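# Stand the carton upright with arrows facing up

## Task

Rotate the carton until the arrows printed on its sides point toward the ceiling, and set it down standing on the bench with no part of it sticking out past the bench edge. Then open the grippers and pull the arms away, because the carton must stay in that state on its own without the robot supporting it.

## Robot and tools

Robot: two arms, left_arm and right_arm, each ending in a two-finger gripper. The fingers extend along the gripper's own +z axis and close along its y axis. The reported end_effector_position sits between the finger pads, roughly 1 cm short of the fingertips.

Frame: every position and orientation is given in one scene frame. Its origin is on the floor (z = 0) beneath the middle of the robot's foot; +x is the direction the robot faces, +z is up, and left_arm is on the +y side (the robot's own left, which may not match the left of an image). Only the floor height is known; bench height must be judged from images or contact. Reported hand positions can be slightly wrong, more so at long reach, and arms tend to settle a centimetre or more short of the command, usually low.

Row format: one row holds 16 numbers, left_arm first then right_arm, each as x, y, z (metres), qw, qx, qy, qz (unit quaternion, w first), opening. Positions and quaternions are absolute targets in the scene frame, not offsets. Opening runs from -1 (closed) to +1 (fully open, 0.094 m). A row may carry 12 extra numbers between 0 and 1: per-joint stiffness multipliers, six for left_arm then six for right_arm, in Joint positions order (waist, shoulder, elbow, wrist pitch, wrist yaw, wrist roll); they persist until changed. Both arms must always be specified, even if only one moves; to keep an arm still, repeat the exact pose from the last result before it stopped, plus its desired opening.

execute_actions(actions): a list of up to 15 actions; each action is a list of up to 15 rows, one per 1/30 s control step, and a short action repeats its final row until 15 steps are done. An empty list just returns state and images. An action is rejected for both arms if any target lies more than 0.6 m from that gripper's current position along any of its own axes; a malformed action, or a first action failing that check against the last reported state, rejects the whole call. Each step the controller limits the commanded pose to 70 mm and 16 degrees from the measured one, favouring position over orientation, so far targets need several actions. To hold an orientation steady, resend the same quaternion every row rather than copying the reported one, which drifts.

move(target, speed, blocking): one 16-number row as target; each gripper follows a straight line toward its pose, both finishing together, lasting 0.5 to 10 s (cut off at 10 s). speed is the path top speed in m/s, 0.002 to 0.5, default 0.25; rotation is capped at twice that in rad/s. Rotation takes the shorter direction. Paths ignore obstacles and the other arm, and grippers may lag, wander or overshoot the speed, especially near full extension. Openings are applied when the move starts. Faster moves and targets set deeper past a contact press harder. The extra move: line reports the ending (done, off_target, moving, held, fault) and limits that acted: paced means the sent pose was clipped; held means a check blocked steps, after which the arm may lurch quickly. If only one arm is named, the other finished fine. With blocking=false the call returns after 0.5 s while motion continues; use wait(0) to poll, and call wait or stop before sending new rows or moves.

wait(seconds): 0 to 10; arms hold their last command, and it returns early if a running move ends. stop(): brakes a running move (needs some distance; fingers keep moving). zoom_image(camera, region): camera is cam_head_left or cam_head_right (both 672x504); region [x0, y0, x1, y1] in pixels from the top-left, at most 504 by 504. finished_scene(scene): ends the current scene, given its number; irreversible, so only call once the carton rests correctly and the grippers have released and backed off.

Results: a state line left_arm: ... | right_arm: ... with each gripper's position and quaternion; Hand target lines showing where the controller now drives each gripper; grip_measured on the same -1..1 scale (the last Joint positions value is opening in metres, off by up to ~1 mm per gripper); step readings with HELD marking clipped steps; pose unreachable when a clearance check altered a command; FAULT lines for arm stops; MOTOR HOT at 85 °C and OVER-TEMPERATURE FAULT at 100 °C, when that arm goes limp and drops what it holds.

Gripping: command an opening about 0.03 under grip_measured for a firm hold, less for a lighter one. Pads push up to roughly 50 to 62 N and spike at first contact. Loose objects or held parts may get brief random pushes or tugs.

Avoid: knocking the carton or anything else out of the work area (automatic failure), dropping or slamming it, shoving hard, letting the two arms collide or press on each other, and holding loads long enough to overheat motors. Joint limits (rad): waist -2.880..2.880, shoulder 0.000..3.142, elbow 0.000..3.019, wrist pitch -1.693..1.571, wrist yaw -1.571..1.571, wrist roll -2.094..2.094; elbows never fully straighten.

Each tool is called as name(argument=value, ...), one argument or row to a line, values as JSON.

## Session

execute_actions(
  actions=[],
)

Scene clock: 0.00 s.
left_arm: end_effector_position=(+0.6164, +0.3187, +0.9367) grip_measured=-0.997 end_effector_quat_wxyz=(-0.068, +0.432, -0.882, -0.176) | right_arm: end_effector_position=(+0.4002, -0.1764, +0.9263) grip_measured=+1.000 end_effector_quat_wxyz=(-0.294, +0.171, +0.940, -0.020)
Joint positions: left_arm=[ 1.24   1.349  0.824  0.456 -0.696 -0.558  0.   ] | right_arm=[ 1.945  1.617  0.805 -0.008  0.404  0.318  0.094]
Joint velocities: left_arm=[-0.015 -0.005 -0.017  0.002 -0.007  0.007 -0.001] | right_arm=[-0.015 -0.015  0.007  0.002 -0.037  0.022  0.   ]
Hand target (left_arm): +0.612, +0.318, +0.937; +0.065, -0.430, +0.883, +0.177
Hand target (right_arm): +0.392, -0.176, +0.931; -0.301, +0.168, +0.938, -0.021
Joint stiffness scale: left_arm=[1. 1. 1. 1. 1. 1.] | right_arm=[1. 1. 1. 1. 1. 1.]

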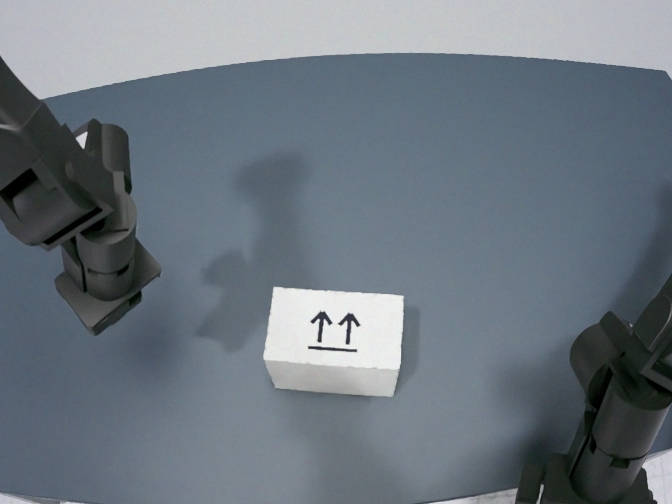

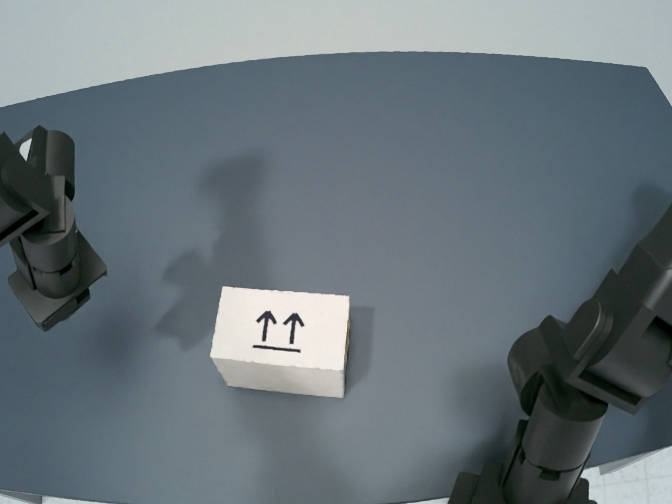

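move(
  target=[0.55,0.15,0.93,0,0,1,0,-1,0.55,-0.15,0.93,0,0,1,0,-1],
)

zoom_image(
  camera="cam_head_left",
  region=[100,150,600,504],
)

Scene clock: 7.27 s.
left_arm: end_effector_position=(+0.5658, +0.1670, +0.9268) grip_measured=-0.997 end_effector_quat_wxyz=(+0.015, -0.012, +1.000, +0.014) | right_arm: end_effector_position=(+0.5621, -0.1551, +0.9249) grip_measured=-0.979 end_effector_quat_wxyz=(-0.005, -0.010, -1.000, +0.006)
Joint positions: left_arm=[ 1.078  1.538  0.751  0.643 -0.506  0.264  0.   ] | right_arm=[ 2.082  1.555  0.764  0.62   0.513 -0.254  0.001]
Joint velocities: left_arm=[-0.005 -0.005 -0.002  0.002 -0.007  0.066  0.001] | right_arm=[-0.005 -0.005 -0.017 -0.007  0.051 -0.037 -0.001]
Hand target (left_arm): +0.551, +0.152, +0.929; +0.003, +0.002, +1.000, +0.001
Hand target (right_arm): +0.551, -0.151, +0.933; +0.001, -0.003, +1.000, +0.000
Off the commanded pose (left_arm): 0.023 m, 3 deg.
Off the commanded pose (right_arm): 0.014 m, 1 deg.
Joint stiffness scale: left_arm=[1. 1. 1. 1. 1. 1.] | right_arm=[1. 1. 1. 1. 1. 1.]
move: off_target (left_arm, right_arm)

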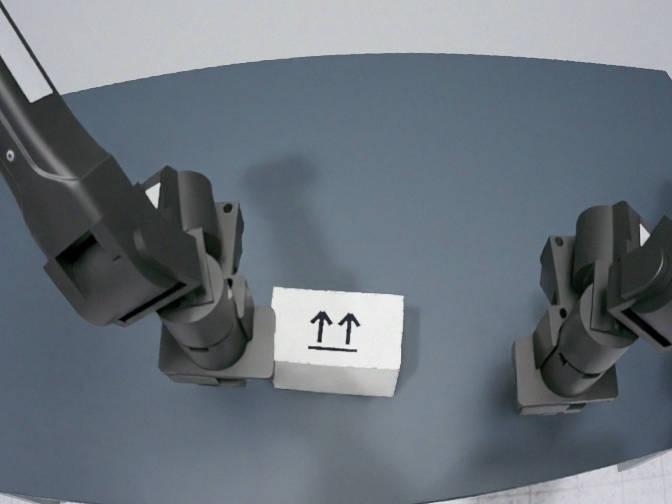

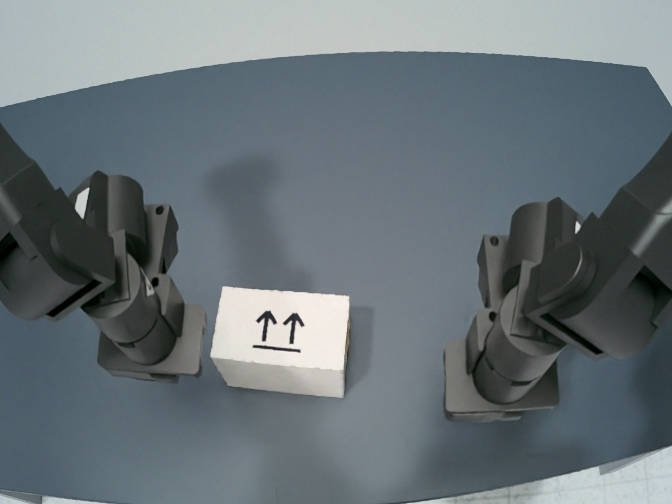

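Region (100, 150, 600, 504) of cam_head_left's 672x504 image, scaled by 1.008, with more detail than that image has; it fills the top 357 rows of this view, and the rest is white.

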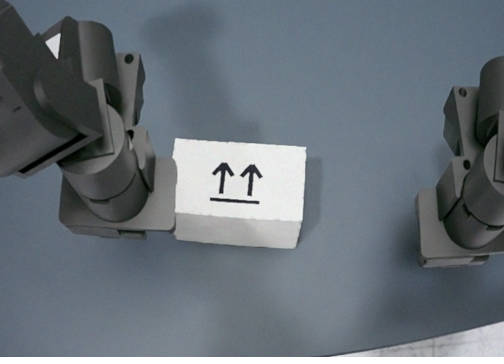

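move(
  target=[0.6,0.22,0.93,-0.271,-0.653,0.653,-0.271,-1,0.6,-0.1,0.93,-0.271,0.653,0.653,0.271,-1],
)

Scene clock: 16.97 s.
left_arm: end_effector_position=(+0.6061, +0.2119, +0.9357) grip_measured=-0.997 end_effector_quat_wxyz=(+0.268, +0.647, -0.656, +0.281) | right_arm: end_effector_position=(+0.6033, -0.0988, +0.9380) grip_measured=-0.979 end_effector_quat_wxyz=(-0.270, +0.645, +0.659, +0.276)
Joint positions: left_arm=[ 1.45   1.385  0.951 -0.013  0.633 -1.143  0.   ] | right_arm=[ 1.934  1.482  0.925  0.156 -0.404  1.249  0.001]
Joint velocities: left_arm=[-0.005 -0.015 -0.002 -0.007  0.051  0.022 -0.   ] | right_arm=[-0.005 -0.005 -0.012 -0.002 -0.037 -0.037 -0.001]
Hand target (left_arm): +0.600, +0.217, +0.930; +0.269, +0.654, -0.652, +0.275
Hand target (right_arm): +0.601, -0.102, +0.932; -0.269, +0.653, +0.654, +0.272
Off the commanded pose (left_arm): 0.012 m, 1 deg.
Off the commanded pose (right_arm): 0.009 m, 1 deg.
Joint stiffness scale: left_arm=[1. 1. 1. 1. 1. 1.] | right_arm=[1. 1. 1. 1. 1. 1.]
move: off_target (left_arm)

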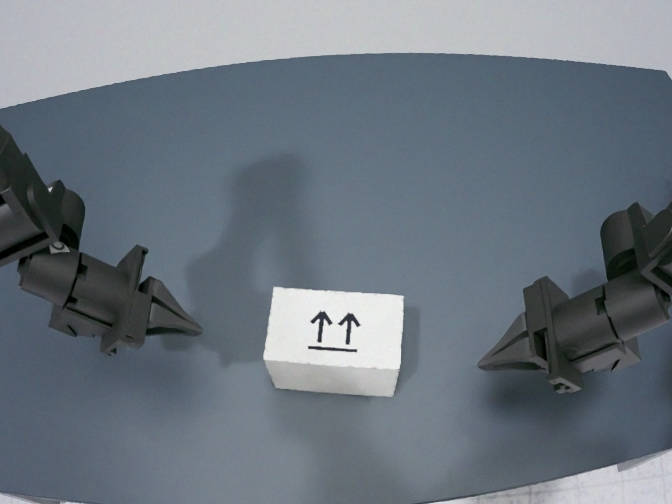

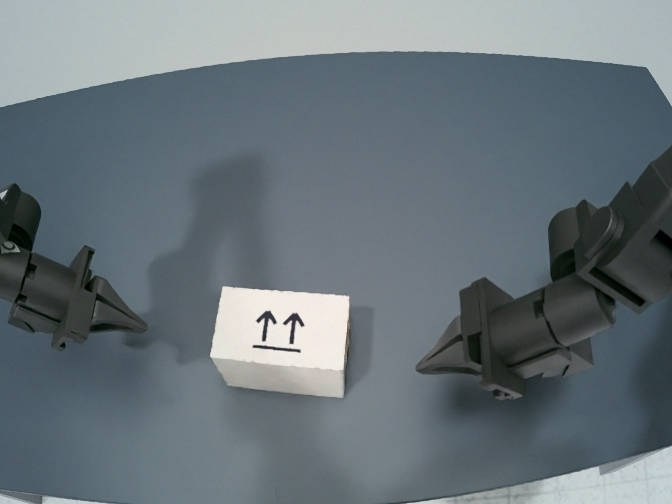

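move(
  target=[0.65,0.18,0.89,-0.271,-0.653,0.653,-0.271,-1,0.65,-0.06,0.89,-0.271,0.653,0.653,0.271,-1],
  speed=0.1,
)

Scene clock: 20.90 s.
left_arm: end_effector_position=(+0.6623, +0.1956, +0.8946) grip_measured=-0.997 end_effector_quat_wxyz=(+0.253, +0.652, -0.660, +0.276) | right_arm: end_effector_position=(+0.6558, -0.0677, +0.8921) grip_measured=-0.979 end_effector_quat_wxyz=(-0.261, +0.651, +0.657, +0.276)
Joint positions: left_arm=[ 1.383  1.472  1.137 -0.063  0.548 -1.188  0.   ] | right_arm=[ 1.987  1.6    1.141  0.086 -0.345  1.282  0.001]
Joint velocities: left_arm=[-0.024  0.005 -0.007 -0.012 -0.066  0.051 -0.   ] | right_arm=[ 0.005  0.005  0.007 -0.002  0.081  0.007  0.003]
Hand target (left_arm): +0.650, +0.181, +0.890; +0.271, +0.653, -0.654, +0.271
Hand target (right_arm): +0.651, -0.061, +0.891; -0.271, +0.654, +0.653, +0.271
Off the commanded pose (left_arm): 0.020 m, 2 deg.
Off the commanded pose (right_arm): 0.010 m, 1 deg.
Joint stiffness scale: left_arm=[1. 1. 1. 1. 1. 1.] | right_arm=[1. 1. 1. 1. 1. 1.]
move: off_target (left_arm)

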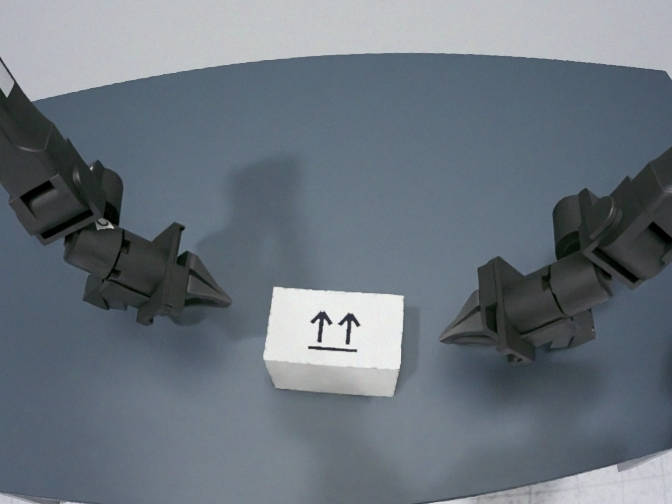

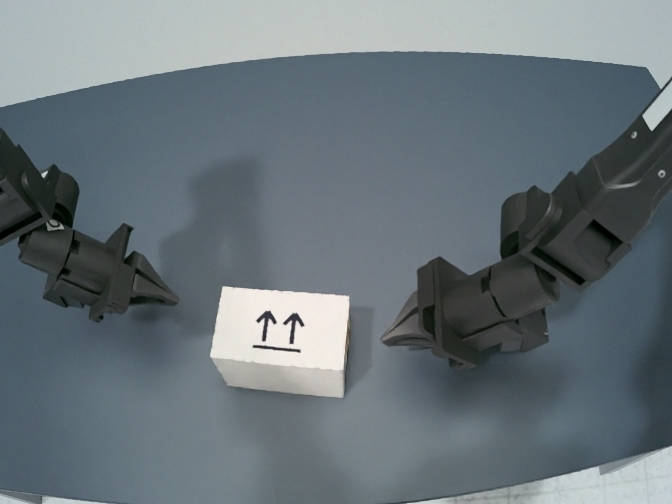

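move(
  target=[0.65,0.18,0.83,-0.271,-0.653,0.653,-0.271,-1,0.67,-0.06,0.83,-0.271,0.653,0.653,0.271,-1],
  speed=0.04,
)

Scene clock: 28.73 s.
left_arm: end_effector_position=(+0.6671, +0.1846, +0.8395) grip_measured=-0.997 end_effector_quat_wxyz=(+0.257, +0.652, -0.657, +0.279) | right_arm: end_effector_position=(+0.6793, -0.0573, +0.8380) grip_measured=-0.979 end_effector_quat_wxyz=(-0.266, +0.652, +0.653, +0.279)
Joint positions: left_arm=[ 1.383  1.622  1.29  -0.072  0.559 -1.189  0.   ] | right_arm=[ 1.973  1.733  1.342  0.014 -0.37   1.284  0.001]
Joint velocities: left_arm=[ 0.005  0.005  0.002 -0.012 -0.037  0.066  0.   ] | right_arm=[-0.005 -0.015 -0.002  0.012 -0.051 -0.066 -0.001]
Hand target (left_arm): +0.650, +0.181, +0.831; +0.271, +0.653, -0.653, +0.271
Hand target (right_arm): +0.671, -0.061, +0.831; -0.271, +0.653, +0.653, +0.271
Off the commanded pose (left_arm): 0.020 m, 2 deg.
Off the commanded pose (right_arm): 0.012 m, 1 deg.
Joint stiffness scale: left_arm=[1. 1. 1. 1. 1. 1.] | right_arm=[1. 1. 1. 1. 1. 1.]
move: off_target (left_arm, right_arm)

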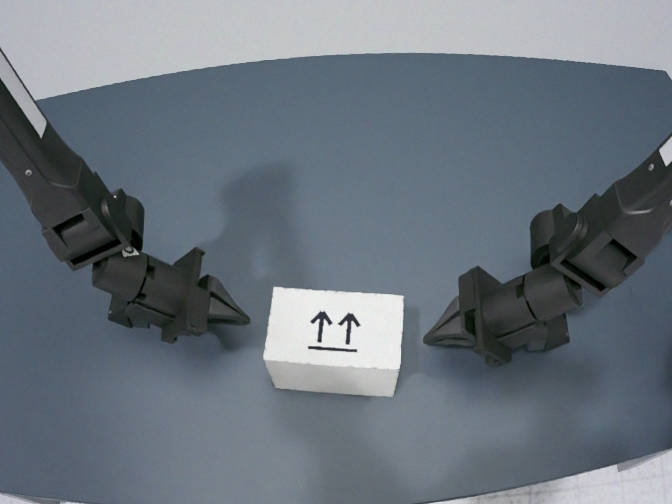

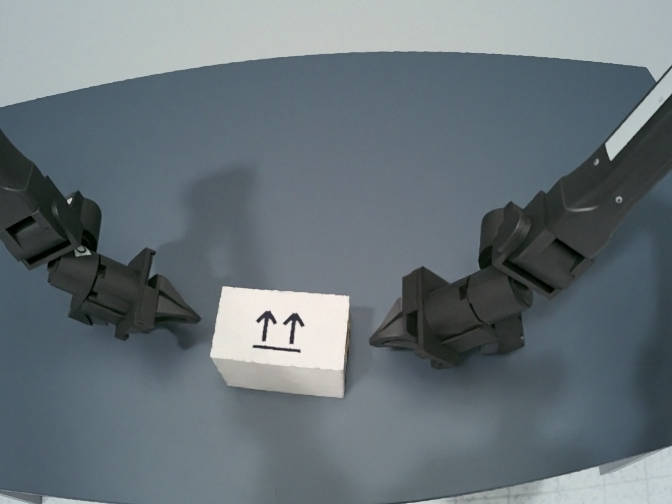

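move(
  target=[0.655,0.135,0.835,-0.271,-0.653,0.653,-0.271,-1,0.69,-0.015,0.835,-0.271,0.653,0.653,0.271,-1],
  speed=0.03,
)

Scene clock: 34.60 s.
left_arm: end_effector_position=(+0.6741, +0.1594, +0.8395) grip_measured=-0.997 end_effector_quat_wxyz=(+0.250, +0.654, -0.660, +0.273) | right_arm: end_effector_position=(+0.6970, -0.0320, +0.8334) grip_measured=-0.979 end_effector_quat_wxyz=(-0.256, +0.654, +0.658, +0.272)
Joint positions: left_arm=[ 1.331  1.632  1.29  -0.041  0.492 -1.216  0.   ] | right_arm=[ 2.023  1.765  1.401  0.003 -0.299  1.302  0.001]
Joint velocities: left_arm=[-0.015 -0.015  0.002  0.012  0.022 -0.022 -0.001] | right_arm=[-0.005  0.005  0.012 -0.002 -0.051 -0.066 -0.001]
Hand target (left_arm): +0.655, +0.136, +0.836; +0.271, +0.652, -0.654, +0.271
Hand target (right_arm): +0.690, -0.015, +0.835; -0.271, +0.654, +0.653, +0.271
Off the commanded pose (left_arm): 0.031 m, 3 deg.
Off the commanded pose (right_arm): 0.018 m, 2 deg.
Joint stiffness scale: left_arm=[1. 1. 1. 1. 1. 1.] | right_arm=[1. 1. 1. 1. 1. 1.]
move: off_target (left_arm, right_arm)

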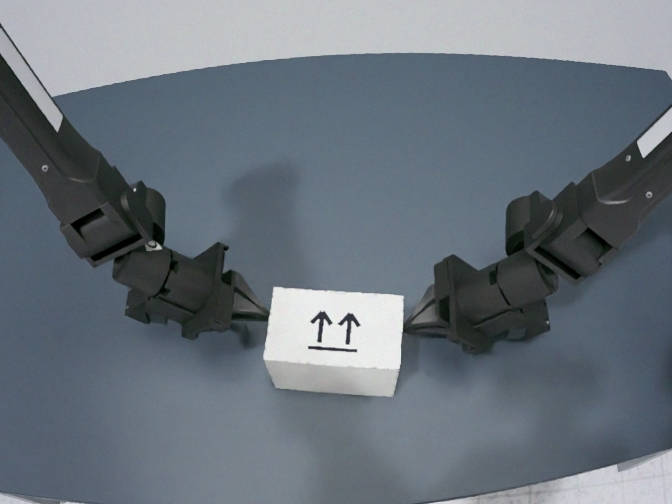

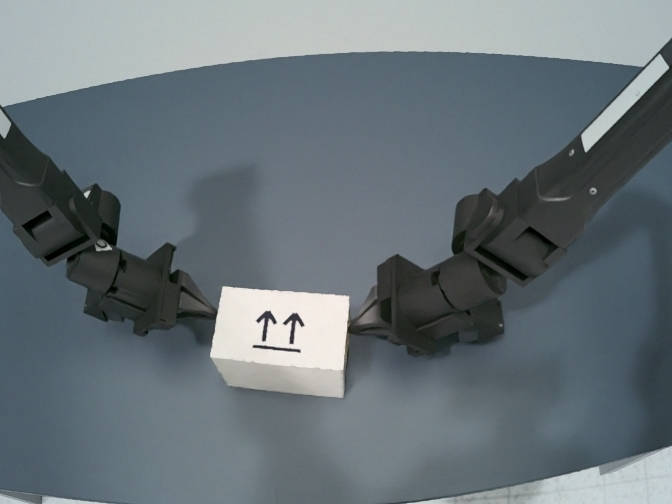

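Probably just touching. Squeeze more, then lift.

move(
  target=[0.655,0.115,0.835,-0.271,-0.653,0.653,-0.271,-1,0.69,0.01,0.835,-0.271,0.653,0.653,0.271,-1],
  speed=0.03,
)

move(
  target=[0.635,0.115,0.88,-0.271,-0.653,0.653,-0.271,-1,0.67,0.01,0.88,-0.271,0.653,0.653,0.271,-1],
  speed=0.04,
)

Scene clock: 39.20 s.
left_arm: end_effector_position=(+0.6774, +0.1585, +0.8361) grip_measured=-0.997 end_effector_quat_wxyz=(+0.238, +0.660, -0.662, +0.265) | right_arm: end_effector_position=(+0.6986, -0.0308, +0.8270) grip_measured=-0.979 end_effector_quat_wxyz=(-0.248, +0.661, +0.660, +0.257)
Joint positions: left_arm=[ 1.321  1.634  1.29  -0.017  0.458 -1.231  0.   ] | right_arm=[ 2.03   1.777  1.416  0.003 -0.257  1.315  0.001]
Joint velocities: left_arm=[-0.015 -0.005 -0.002 -0.007 -0.095 -0.007  0.   ] | right_arm=[-0.024  0.015  0.012  0.007  0.081 -0.066  0.002]
Hand target (left_arm): +0.655, +0.117, +0.837; +0.271, +0.652, -0.654, +0.271
Hand target (right_arm): +0.690, +0.009, +0.836; -0.271, +0.653, +0.653, +0.271
Off the commanded pose (left_arm): 0.049 m, 4 deg.
Off the commanded pose (right_arm): 0.042 m, 3 deg.
Joint stiffness scale: left_arm=[1. 1. 1. 1. 1. 1.] | right_arm=[1. 1. 1. 1. 1. 1.]
move: off_target (left_arm, right_arm)

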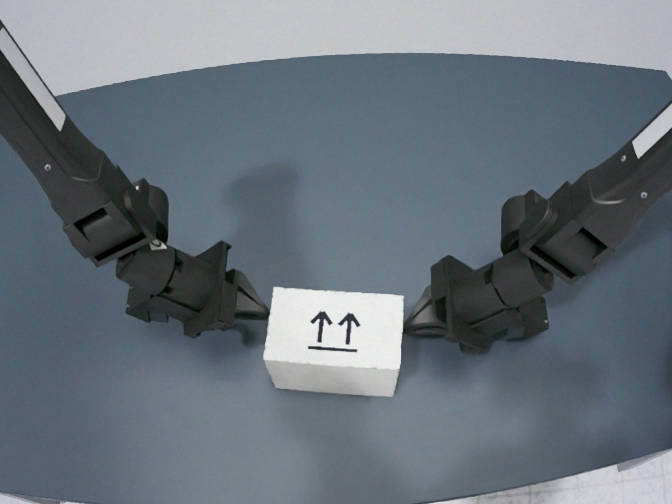

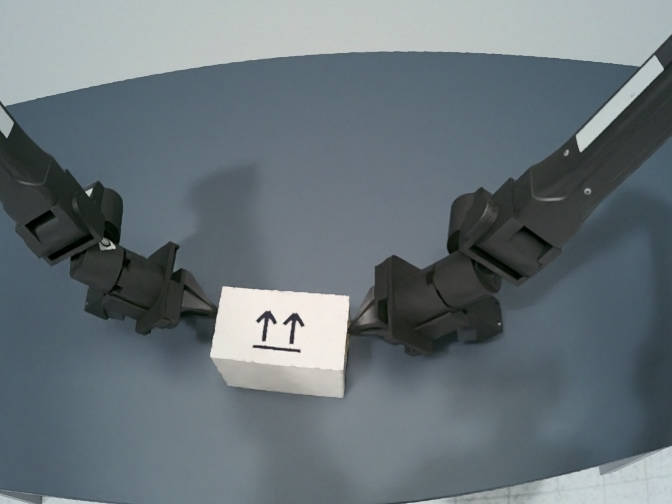

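Scene clock: 41.50 s.
left_arm: end_effector_position=(+0.6229, +0.1504, +0.8572) grip_measured=-0.997 end_effector_quat_wxyz=(+0.257, +0.664, -0.659, +0.241) | right_arm: end_effector_position=(+0.6925, -0.0328, +0.8558) grip_measured=-0.979 end_effector_quat_wxyz=(-0.231, +0.666, +0.661, +0.259)
Joint positions: left_arm=[ 1.321  1.604  1.143  0.047  0.433 -1.239  0.   ] | right_arm=[ 2.052  1.709  1.302  0.083 -0.221  1.326  0.001]
Joint velocities: left_arm=[-0.005  0.005  0.002  0.007 -0.095 -0.022 -0.001] | right_arm=[-0.005 -0.015  0.017 -0.007  0.007 -0.095 -0.001]
Hand target (left_arm): +0.634, +0.116, +0.880; +0.271, +0.653, -0.653, +0.271
Hand target (right_arm): +0.670, +0.009, +0.879; -0.272, +0.653, +0.653, +0.271
Off the commanded pose (left_arm): 0.044 m, 4 deg.
Off the commanded pose (right_arm): 0.054 m, 5 deg.
Joint stiffness scale: left_arm=[1. 1. 1. 1. 1. 1.] | right_arm=[1. 1. 1. 1. 1. 1.]
move: off_target (left_arm, right_arm)

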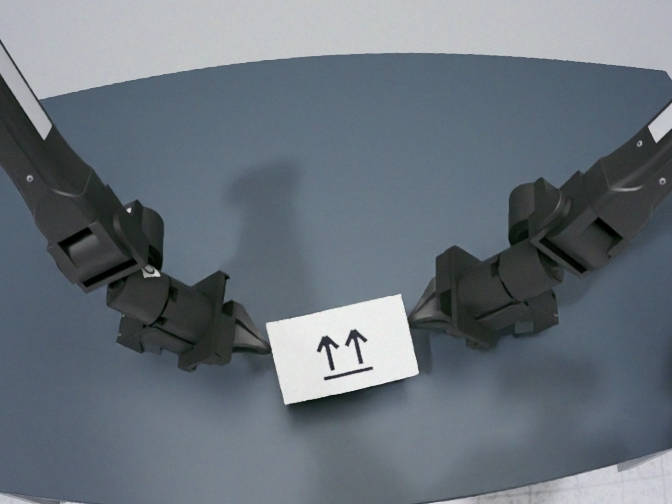

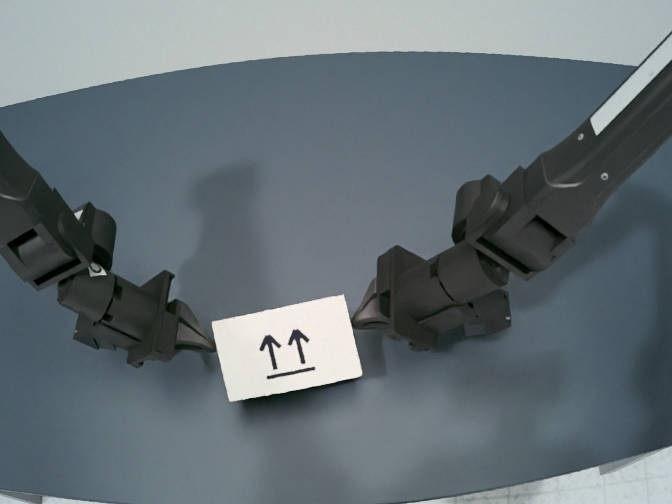

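move(
  target=[0.66,0.125,0.915,-0.271,-0.653,0.653,-0.271,-1,0.64,0.0,0.915,-0.271,0.653,0.653,0.271,-1],
  speed=0.03,
)

Scene clock: 45.93 s.
left_arm: end_effector_position=(+0.6542, +0.1306, +0.9010) grip_measured=-0.997 end_effector_quat_wxyz=(+0.267, +0.654, -0.656, +0.265) | right_arm: end_effector_position=(+0.6427, -0.0016, +0.9054) grip_measured=-0.979 end_effector_quat_wxyz=(-0.267, +0.651, +0.657, +0.269)
Joint positions: left_arm=[ 1.26   1.509  1.111 -0.009  0.43  -1.248  0.   ] | right_arm=[ 2.105  1.663  1.132  0.155 -0.23   1.331  0.001]
Joint velocities: left_arm=[-0.015 -0.005 -0.002 -0.007 -0.007  0.022 -0.   ] | right_arm=[-0.015 -0.034  0.002 -0.017  0.037  0.037 -0.001]
Hand target (left_arm): +0.660, +0.124, +0.914; +0.271, +0.653, -0.654, +0.271
Hand target (right_arm): +0.640, +0.002, +0.913; -0.271, +0.654, +0.652, +0.271
Off the commanded pose (left_arm): 0.016 m, 1 deg.
Off the commanded pose (right_arm): 0.010 m, 1 deg.
Joint stiffness scale: left_arm=[1. 1. 1. 1. 1. 1.] | right_arm=[1. 1. 1. 1. 1. 1.]
move: off_target (left_arm)

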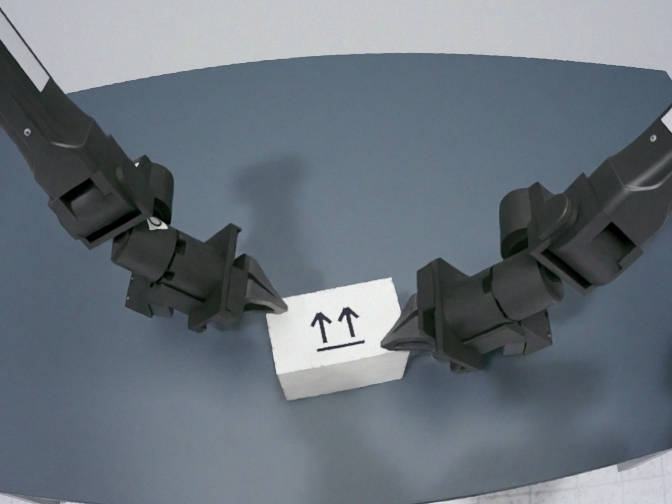

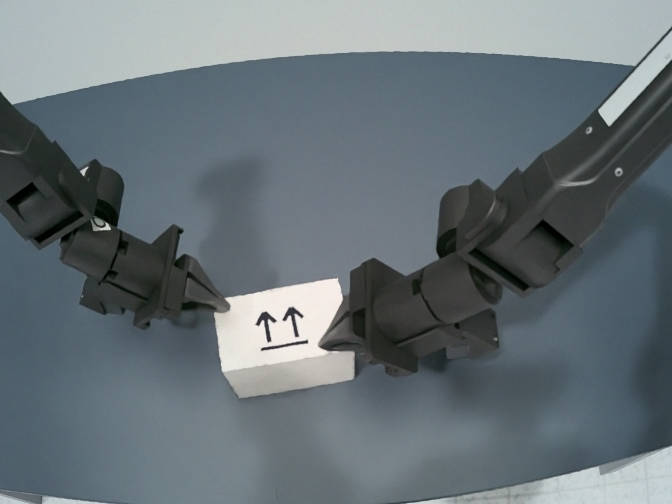

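move(
  target=[0.65,0.2,0.9,-0.38,-0.596,0.596,-0.38,0.1,0.67,-0.075,0.9,-0.38,0.596,0.596,0.38,0.1],
  speed=0.15,
)

move(
  target=[0.645,0.2,0.83,-0.38,-0.596,0.596,-0.38,0.1,0.67,-0.075,0.83,-0.38,0.596,0.596,0.38,0.1],
  speed=0.1,
)

move(
  target=[0.645,0.14,0.835,-0.38,-0.596,0.596,-0.38,0.1,0.67,-0.015,0.835,-0.38,0.596,0.596,0.38,0.1],
  speed=0.04,
)

Scene clock: 56.80 s.
left_arm: end_effector_position=(+0.6668, +0.1984, +0.9117) grip_measured=+0.097 end_effector_quat_wxyz=(+0.370, +0.594, -0.599, +0.389) | right_arm: end_effector_position=(+0.6711, -0.0751, +0.9040) grip_measured=+0.098 end_effector_quat_wxyz=(-0.377, +0.599, +0.595, +0.381)
Joint positions: left_arm=[ 1.463  1.554  1.311 -0.426  0.945 -0.98   0.052] | right_arm=[ 1.899  1.642  1.293 -0.191 -0.756  1.184  0.052]
Joint velocities: left_arm=[ 0.005  0.005 -0.007 -0.012  0.051 -0.007 -0.001] | right_arm=[-0.015 -0.005  0.012  0.017  0.022  0.051  0.   ]
Hand target (left_arm): +0.651, +0.199, +0.902; +0.380, +0.597, -0.595, +0.382
Hand target (right_arm): +0.669, -0.077, +0.902; -0.379, +0.596, +0.598, +0.380
Off the commanded pose (left_arm): 0.021 m, 2 deg.
Off the commanded pose (right_arm): 0.004 m, 0 deg.
Joint stiffness scale: left_arm=[1. 1. 1. 1. 1. 1.] | right_arm=[1. 1. 1. 1. 1. 1.]
move: off_target (left_arm)

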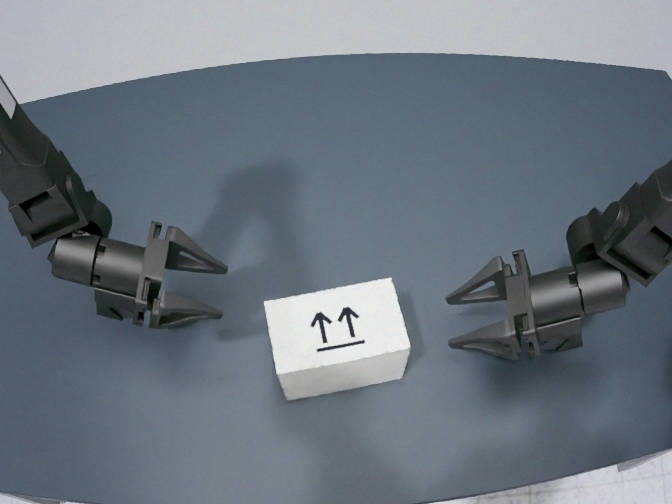

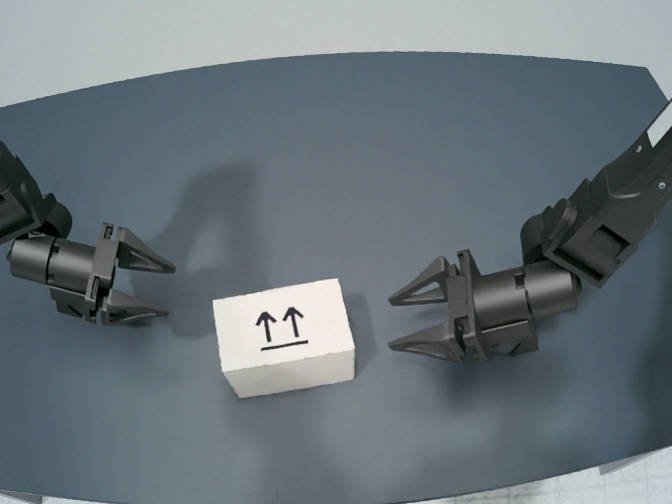

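Scene clock: 58.00 s.
left_arm: end_effector_position=(+0.6612, +0.1966, +0.8398) grip_measured=+0.097 end_effector_quat_wxyz=(+0.373, +0.592, -0.600, +0.389) | right_arm: end_effector_position=(+0.6765, -0.0724, +0.8356) grip_measured=+0.098 end_effector_quat_wxyz=(-0.378, +0.597, +0.594, +0.383)
Joint positions: left_arm=[ 1.477  1.744  1.511 -0.461  0.955 -0.954  0.052] | right_arm=[ 1.868  1.813  1.507 -0.251 -0.788  1.158  0.052]
Joint velocities: left_arm=[-0.005  0.005  0.022 -0.007  0.051  0.037 -0.001] | right_arm=[ 0.005  0.015 -0.002 -0.002  0.007 -0.037 -0.   ]
Hand target (left_arm): +0.645, +0.201, +0.831; +0.380, +0.596, -0.596, +0.380
Hand target (right_arm): +0.671, -0.076, +0.830; -0.380, +0.596, +0.597, +0.380
Off the commanded pose (left_arm): 0.019 m, 1 deg.
Off the commanded pose (right_arm): 0.009 m, 0 deg.
Joint stiffness scale: left_arm=[1. 1. 1. 1. 1. 1.] | right_arm=[1. 1. 1. 1. 1. 1.]
move: off_target (left_arm)

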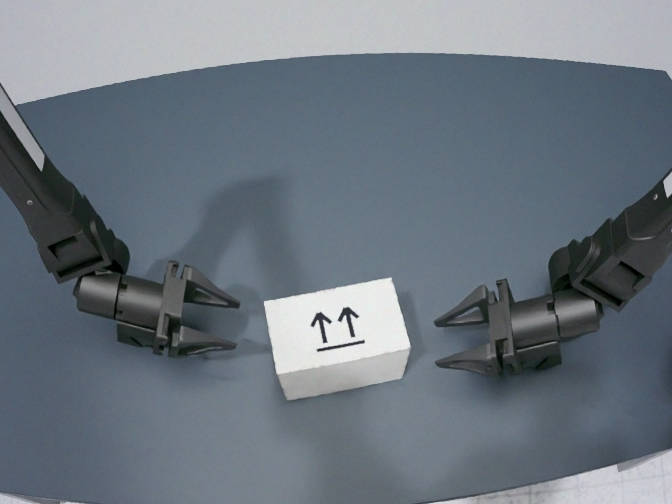

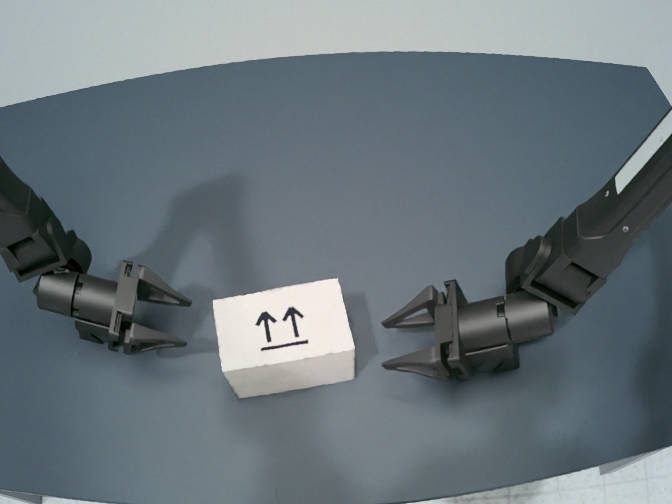

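Scene clock: 59.80 s.
left_arm: end_effector_position=(+0.6650, +0.1589, +0.8395) grip_measured=+0.097 end_effector_quat_wxyz=(+0.362, +0.595, -0.606, +0.385) | right_arm: end_effector_position=(+0.6751, -0.0310, +0.8349) grip_measured=+0.098 end_effector_quat_wxyz=(-0.373, +0.597, +0.601, +0.379)
Joint positions: left_arm=[ 1.411  1.744  1.468 -0.334  0.887 -1.037  0.052] | right_arm=[ 1.932  1.846  1.507 -0.184 -0.717  1.197  0.052]
Joint velocities: left_arm=[-0.005 -0.015  0.012  0.017 -0.022  0.007  0.   ] | right_arm=[-0.015  0.005 -0.017 -0.007 -0.022 -0.051 -0.   ]
Hand target (left_arm): +0.645, +0.141, +0.835; +0.380, +0.596, -0.597, +0.380
Hand target (right_arm): +0.670, -0.015, +0.835; -0.380, +0.597, +0.595, +0.380
Off the commanded pose (left_arm): 0.028 m, 2 deg.
Off the commanded pose (right_arm): 0.017 m, 1 deg.
Joint stiffness scale: left_arm=[1. 1. 1. 1. 1. 1.] | right_arm=[1. 1. 1. 1. 1. 1.]
move: off_target (left_arm, right_arm)

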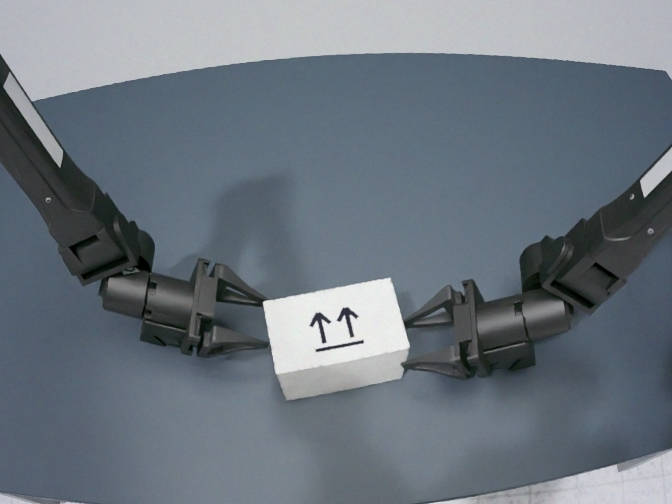

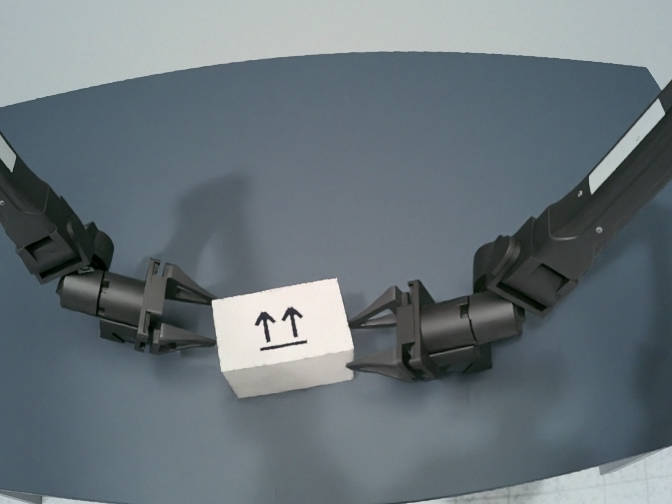

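move(
  target=[0.645,0.115,0.84,-0.38,-0.596,0.596,-0.38,0.1,0.665,0.01,0.84,-0.38,0.596,0.596,0.38,0.1],
  speed=0.03,
)

Scene clock: 64.43 s.
left_arm: end_effector_position=(+0.6614, +0.1550, +0.8356) grip_measured=+0.098 end_effector_quat_wxyz=(+0.353, +0.603, -0.608, +0.375) | right_arm: end_effector_position=(+0.6839, -0.0266, +0.8318) grip_measured=+0.098 end_effector_quat_wxyz=(-0.355, +0.604, +0.606, +0.377)
Joint positions: left_arm=[ 1.403  1.744  1.447 -0.282  0.855 -1.071  0.052] | right_arm=[ 1.945  1.847  1.507 -0.138 -0.682  1.221  0.052]
Joint velocities: left_arm=[-0.015 -0.015  0.002 -0.002 -0.037 -0.125 -0.001] | right_arm=[-0.005  0.005  0.002 -0.012 -0.095 -0.022 -0.   ]
Hand target (left_arm): +0.645, +0.116, +0.842; +0.380, +0.595, -0.597, +0.380
Hand target (right_arm): +0.665, +0.009, +0.841; -0.381, +0.596, +0.596, +0.380
Off the commanded pose (left_arm): 0.043 m, 4 deg.
Off the commanded pose (right_arm): 0.042 m, 3 deg.
Joint stiffness scale: left_arm=[1. 1. 1. 1. 1. 1.] | right_arm=[1. 1. 1. 1. 1. 1.]
move: off_target (left_arm, right_arm)

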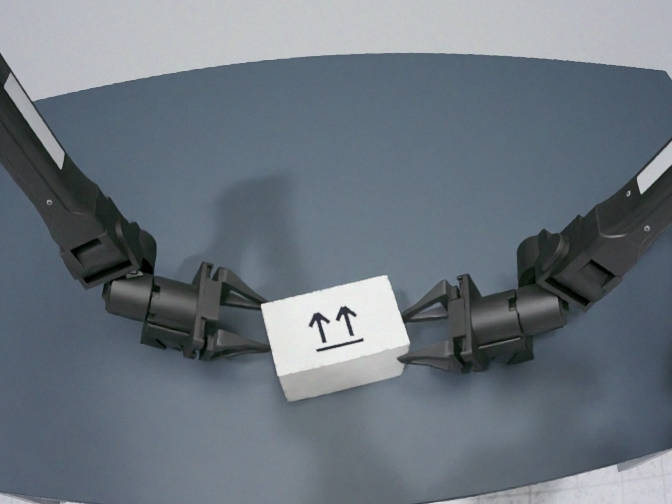

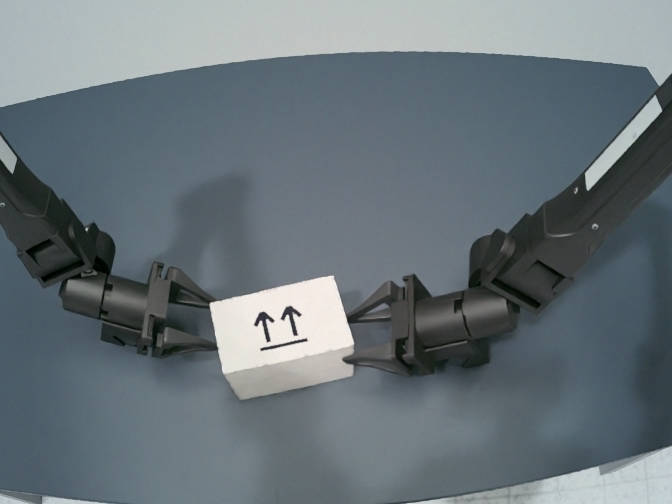

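move(
  target=[0.70,0.135,0.84,-0.38,-0.596,0.596,-0.38,0.1,0.635,-0.01,0.84,-0.38,0.596,0.596,0.38,0.1],
  speed=0.03,
)

Scene clock: 68.00 s.
left_arm: end_effector_position=(+0.7051, +0.1659, +0.8338) grip_measured=+0.098 end_effector_quat_wxyz=(+0.357, +0.603, -0.607, +0.374) | right_arm: end_effector_position=(+0.6589, -0.0230, +0.8363) grip_measured=+0.099 end_effector_quat_wxyz=(-0.364, +0.603, +0.598, +0.382)
Joint positions: left_arm=[ 1.397  1.744  1.57  -0.412  0.851 -1.072  0.052] | right_arm=[ 1.938  1.852  1.451 -0.09  -0.71   1.221  0.052]
Joint velocities: left_arm=[-0.005 -0.015 -0.002  0.012  0.051  0.037  0.   ] | right_arm=[-0.005 -0.034  0.007  0.002 -0.095 -0.007  0.   ]
Hand target (left_arm): +0.700, +0.136, +0.840; +0.380, +0.596, -0.597, +0.380
Hand target (right_arm): +0.635, -0.010, +0.839; -0.380, +0.597, +0.596, +0.380
Off the commanded pose (left_arm): 0.032 m, 3 deg.
Off the commanded pose (right_arm): 0.027 m, 2 deg.
Joint stiffness scale: left_arm=[1. 1. 1. 1. 1. 1.] | right_arm=[1. 1. 1. 1. 1. 1.]
move: off_target (left_arm, right_arm)

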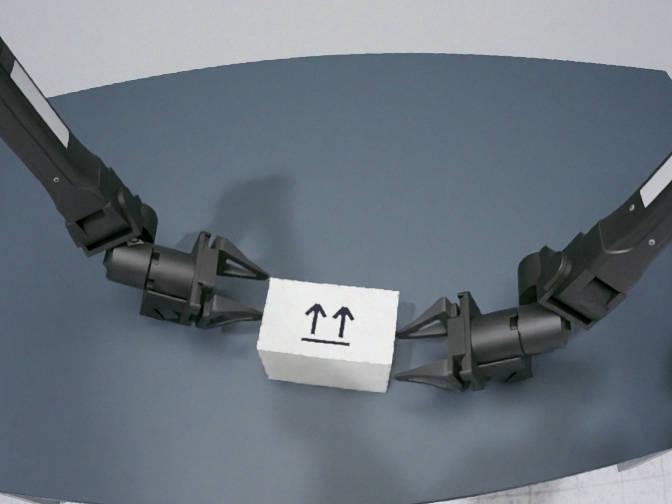

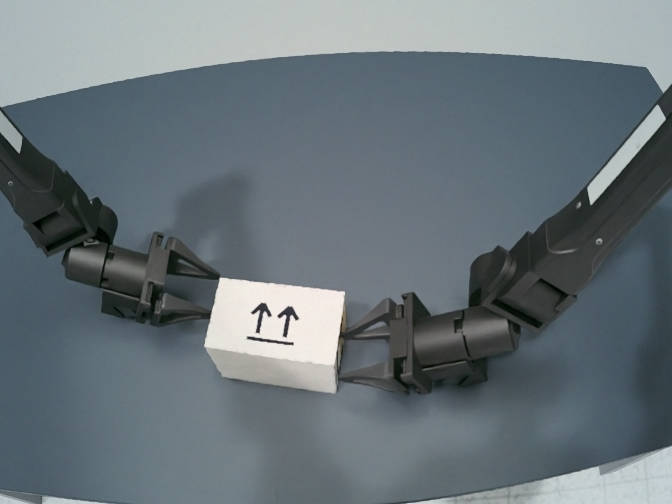

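move(
  target=[0.68,0.19,0.825,-0.38,-0.596,0.596,-0.38,-1,0.695,-0.05,0.825,-0.38,0.596,0.596,0.38,-1],
  speed=0.1,
)

move(
  target=[0.68,0.13,0.825,-0.38,-0.596,0.596,-0.38,-1,0.695,0.01,0.825,-0.38,0.596,0.596,0.38,-1],
  speed=0.04,
)

move(
  target=[0.68,0.13,0.865,-0.38,-0.596,0.596,-0.38,-1,0.69,0.01,0.865,-0.38,0.596,0.596,0.38,-1],
  speed=0.03,
)

Scene clock: 72.63 s.
left_arm: end_effector_position=(+0.7012, +0.1920, +0.8380) grip_measured=-0.994 end_effector_quat_wxyz=(+0.367, +0.593, -0.602, +0.389) | right_arm: end_effector_position=(+0.6972, -0.0466, +0.8285) grip_measured=-0.979 end_effector_quat_wxyz=(-0.380, +0.599, +0.593, +0.382)
Joint positions: left_arm=[ 1.447  1.744  1.595 -0.501  0.929 -0.996  0.   ] | right_arm=[ 1.913  1.851  1.584 -0.27  -0.749  1.193  0.001]
Joint velocities: left_arm=[-0.015  0.015 -0.002  0.002 -0.066  0.022  0.001] | right_arm=[-0.015 -0.015  0.007 -0.017  0.007 -0.066  0.   ]
Hand target (left_arm): +0.680, +0.190, +0.827; +0.380, +0.596, -0.596, +0.381
Hand target (right_arm): +0.695, -0.051, +0.826; -0.380, +0.596, +0.596, +0.380
Off the commanded pose (left_arm): 0.025 m, 2 deg.
Off the commanded pose (right_arm): 0.005 m, 0 deg.
Joint stiffness scale: left_arm=[1. 1. 1. 1. 1. 1.] | right_arm=[1. 1. 1. 1. 1. 1.]
move: off_target (left_arm)

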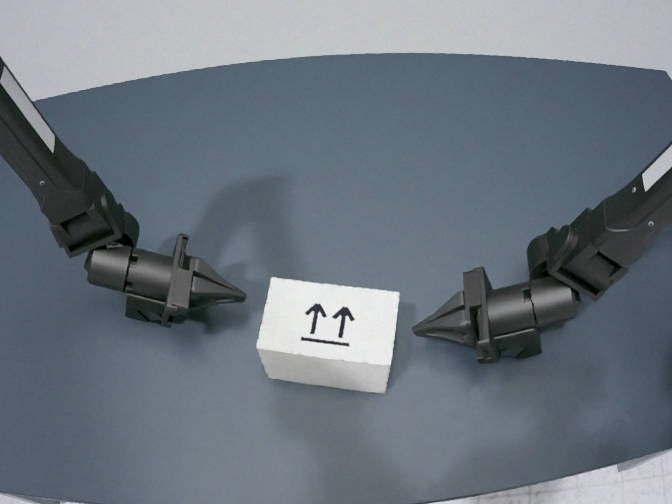

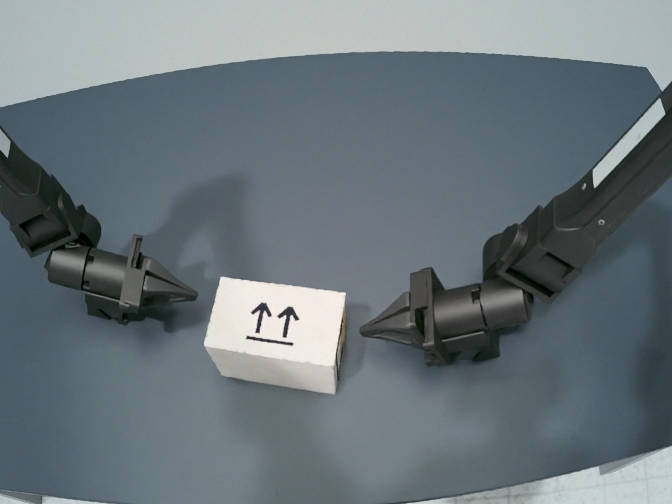

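Scene clock: 74.53 s.
left_arm: end_effector_position=(+0.7053, +0.1655, +0.8307) grip_measured=-0.994 end_effector_quat_wxyz=(+0.351, +0.599, -0.610, +0.382) | right_arm: end_effector_position=(+0.7012, -0.0230, +0.8196) grip_measured=-0.979 end_effector_quat_wxyz=(-0.366, +0.603, +0.603, +0.372)
Joint positions: left_arm=[ 1.399  1.752  1.572 -0.393  0.862 -1.063  0.   ] | right_arm=[ 1.95   1.882  1.608 -0.228 -0.68   1.22   0.001]
Joint velocities: left_arm=[ 0.005 -0.005  0.002 -0.022  0.022 -0.022 -0.   ] | right_arm=[-0.005 -0.005  0.002 -0.022 -0.007 -0.037 -0.   ]
Hand target (left_arm): +0.680, +0.132, +0.827; +0.380, +0.596, -0.597, +0.380
Hand target (right_arm): +0.695, +0.009, +0.826; -0.380, +0.596, +0.596, +0.380
Off the commanded pose (left_arm): 0.044 m, 4 deg.
Off the commanded pose (right_arm): 0.034 m, 2 deg.
Joint stiffness scale: left_arm=[1. 1. 1. 1. 1. 1.] | right_arm=[1. 1. 1. 1. 1. 1.]
move: off_target (left_arm, right_arm)

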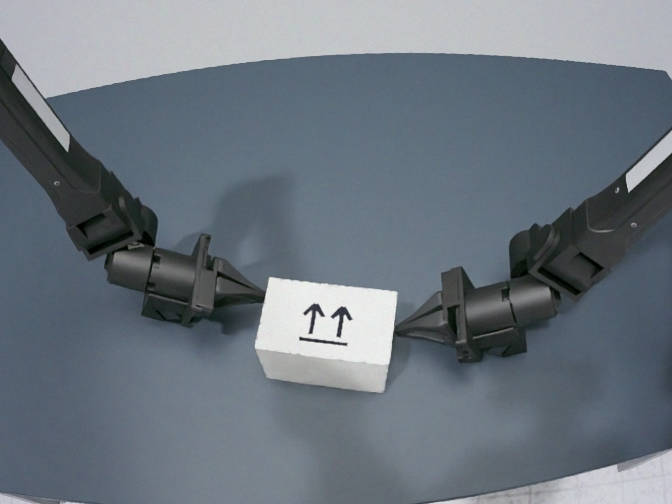

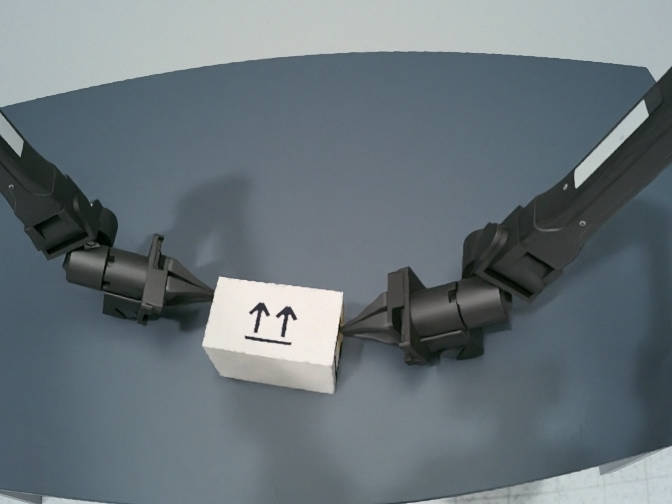

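Scene clock: 76.83 s.
left_arm: end_effector_position=(+0.6777, +0.1614, +0.8467) grip_measured=-0.995 end_effector_quat_wxyz=(+0.363, +0.607, -0.606, +0.366) | right_arm: end_effector_position=(+0.6899, -0.0269, +0.8392) grip_measured=-0.979 end_effector_quat_wxyz=(-0.359, +0.610, +0.607, +0.362)
Joint positions: left_arm=[ 1.399  1.711  1.467 -0.357  0.842 -1.078  0.   ] | right_arm=[ 1.958  1.822  1.502 -0.169 -0.646  1.236  0.001]
Joint velocities: left_arm=[-0.015 -0.005 -0.017  0.022 -0.022  0.037 -0.   ] | right_arm=[-0.015 -0.024  0.002  0.007 -0.022 -0.007 -0.   ]
Hand target (left_arm): +0.680, +0.131, +0.865; +0.380, +0.596, -0.597, +0.380
Hand target (right_arm): +0.689, +0.009, +0.864; -0.381, +0.597, +0.596, +0.380
Off the commanded pose (left_arm): 0.036 m, 3 deg.
Off the commanded pose (right_arm): 0.045 m, 4 deg.
Joint stiffness scale: left_arm=[1. 1. 1. 1. 1. 1.] | right_arm=[1. 1. 1. 1. 1. 1.]
move: off_target (left_arm, right_arm)

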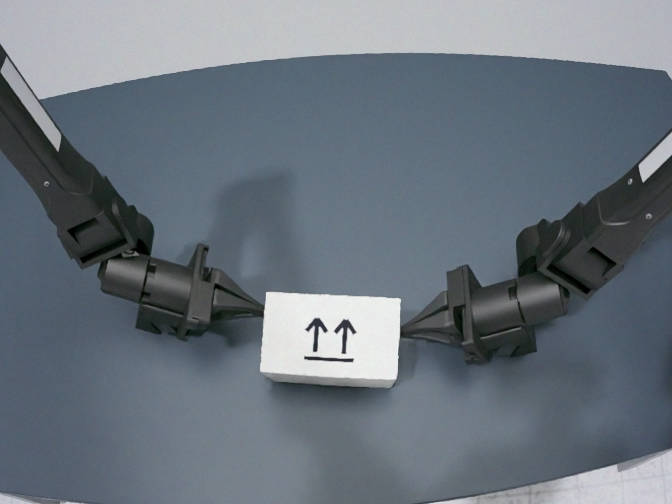

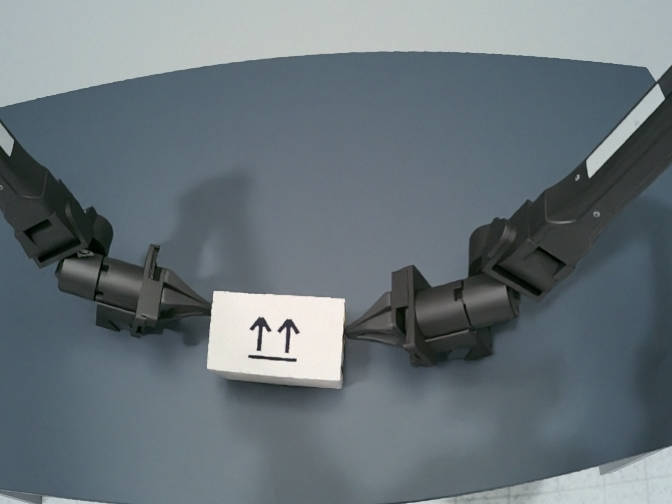

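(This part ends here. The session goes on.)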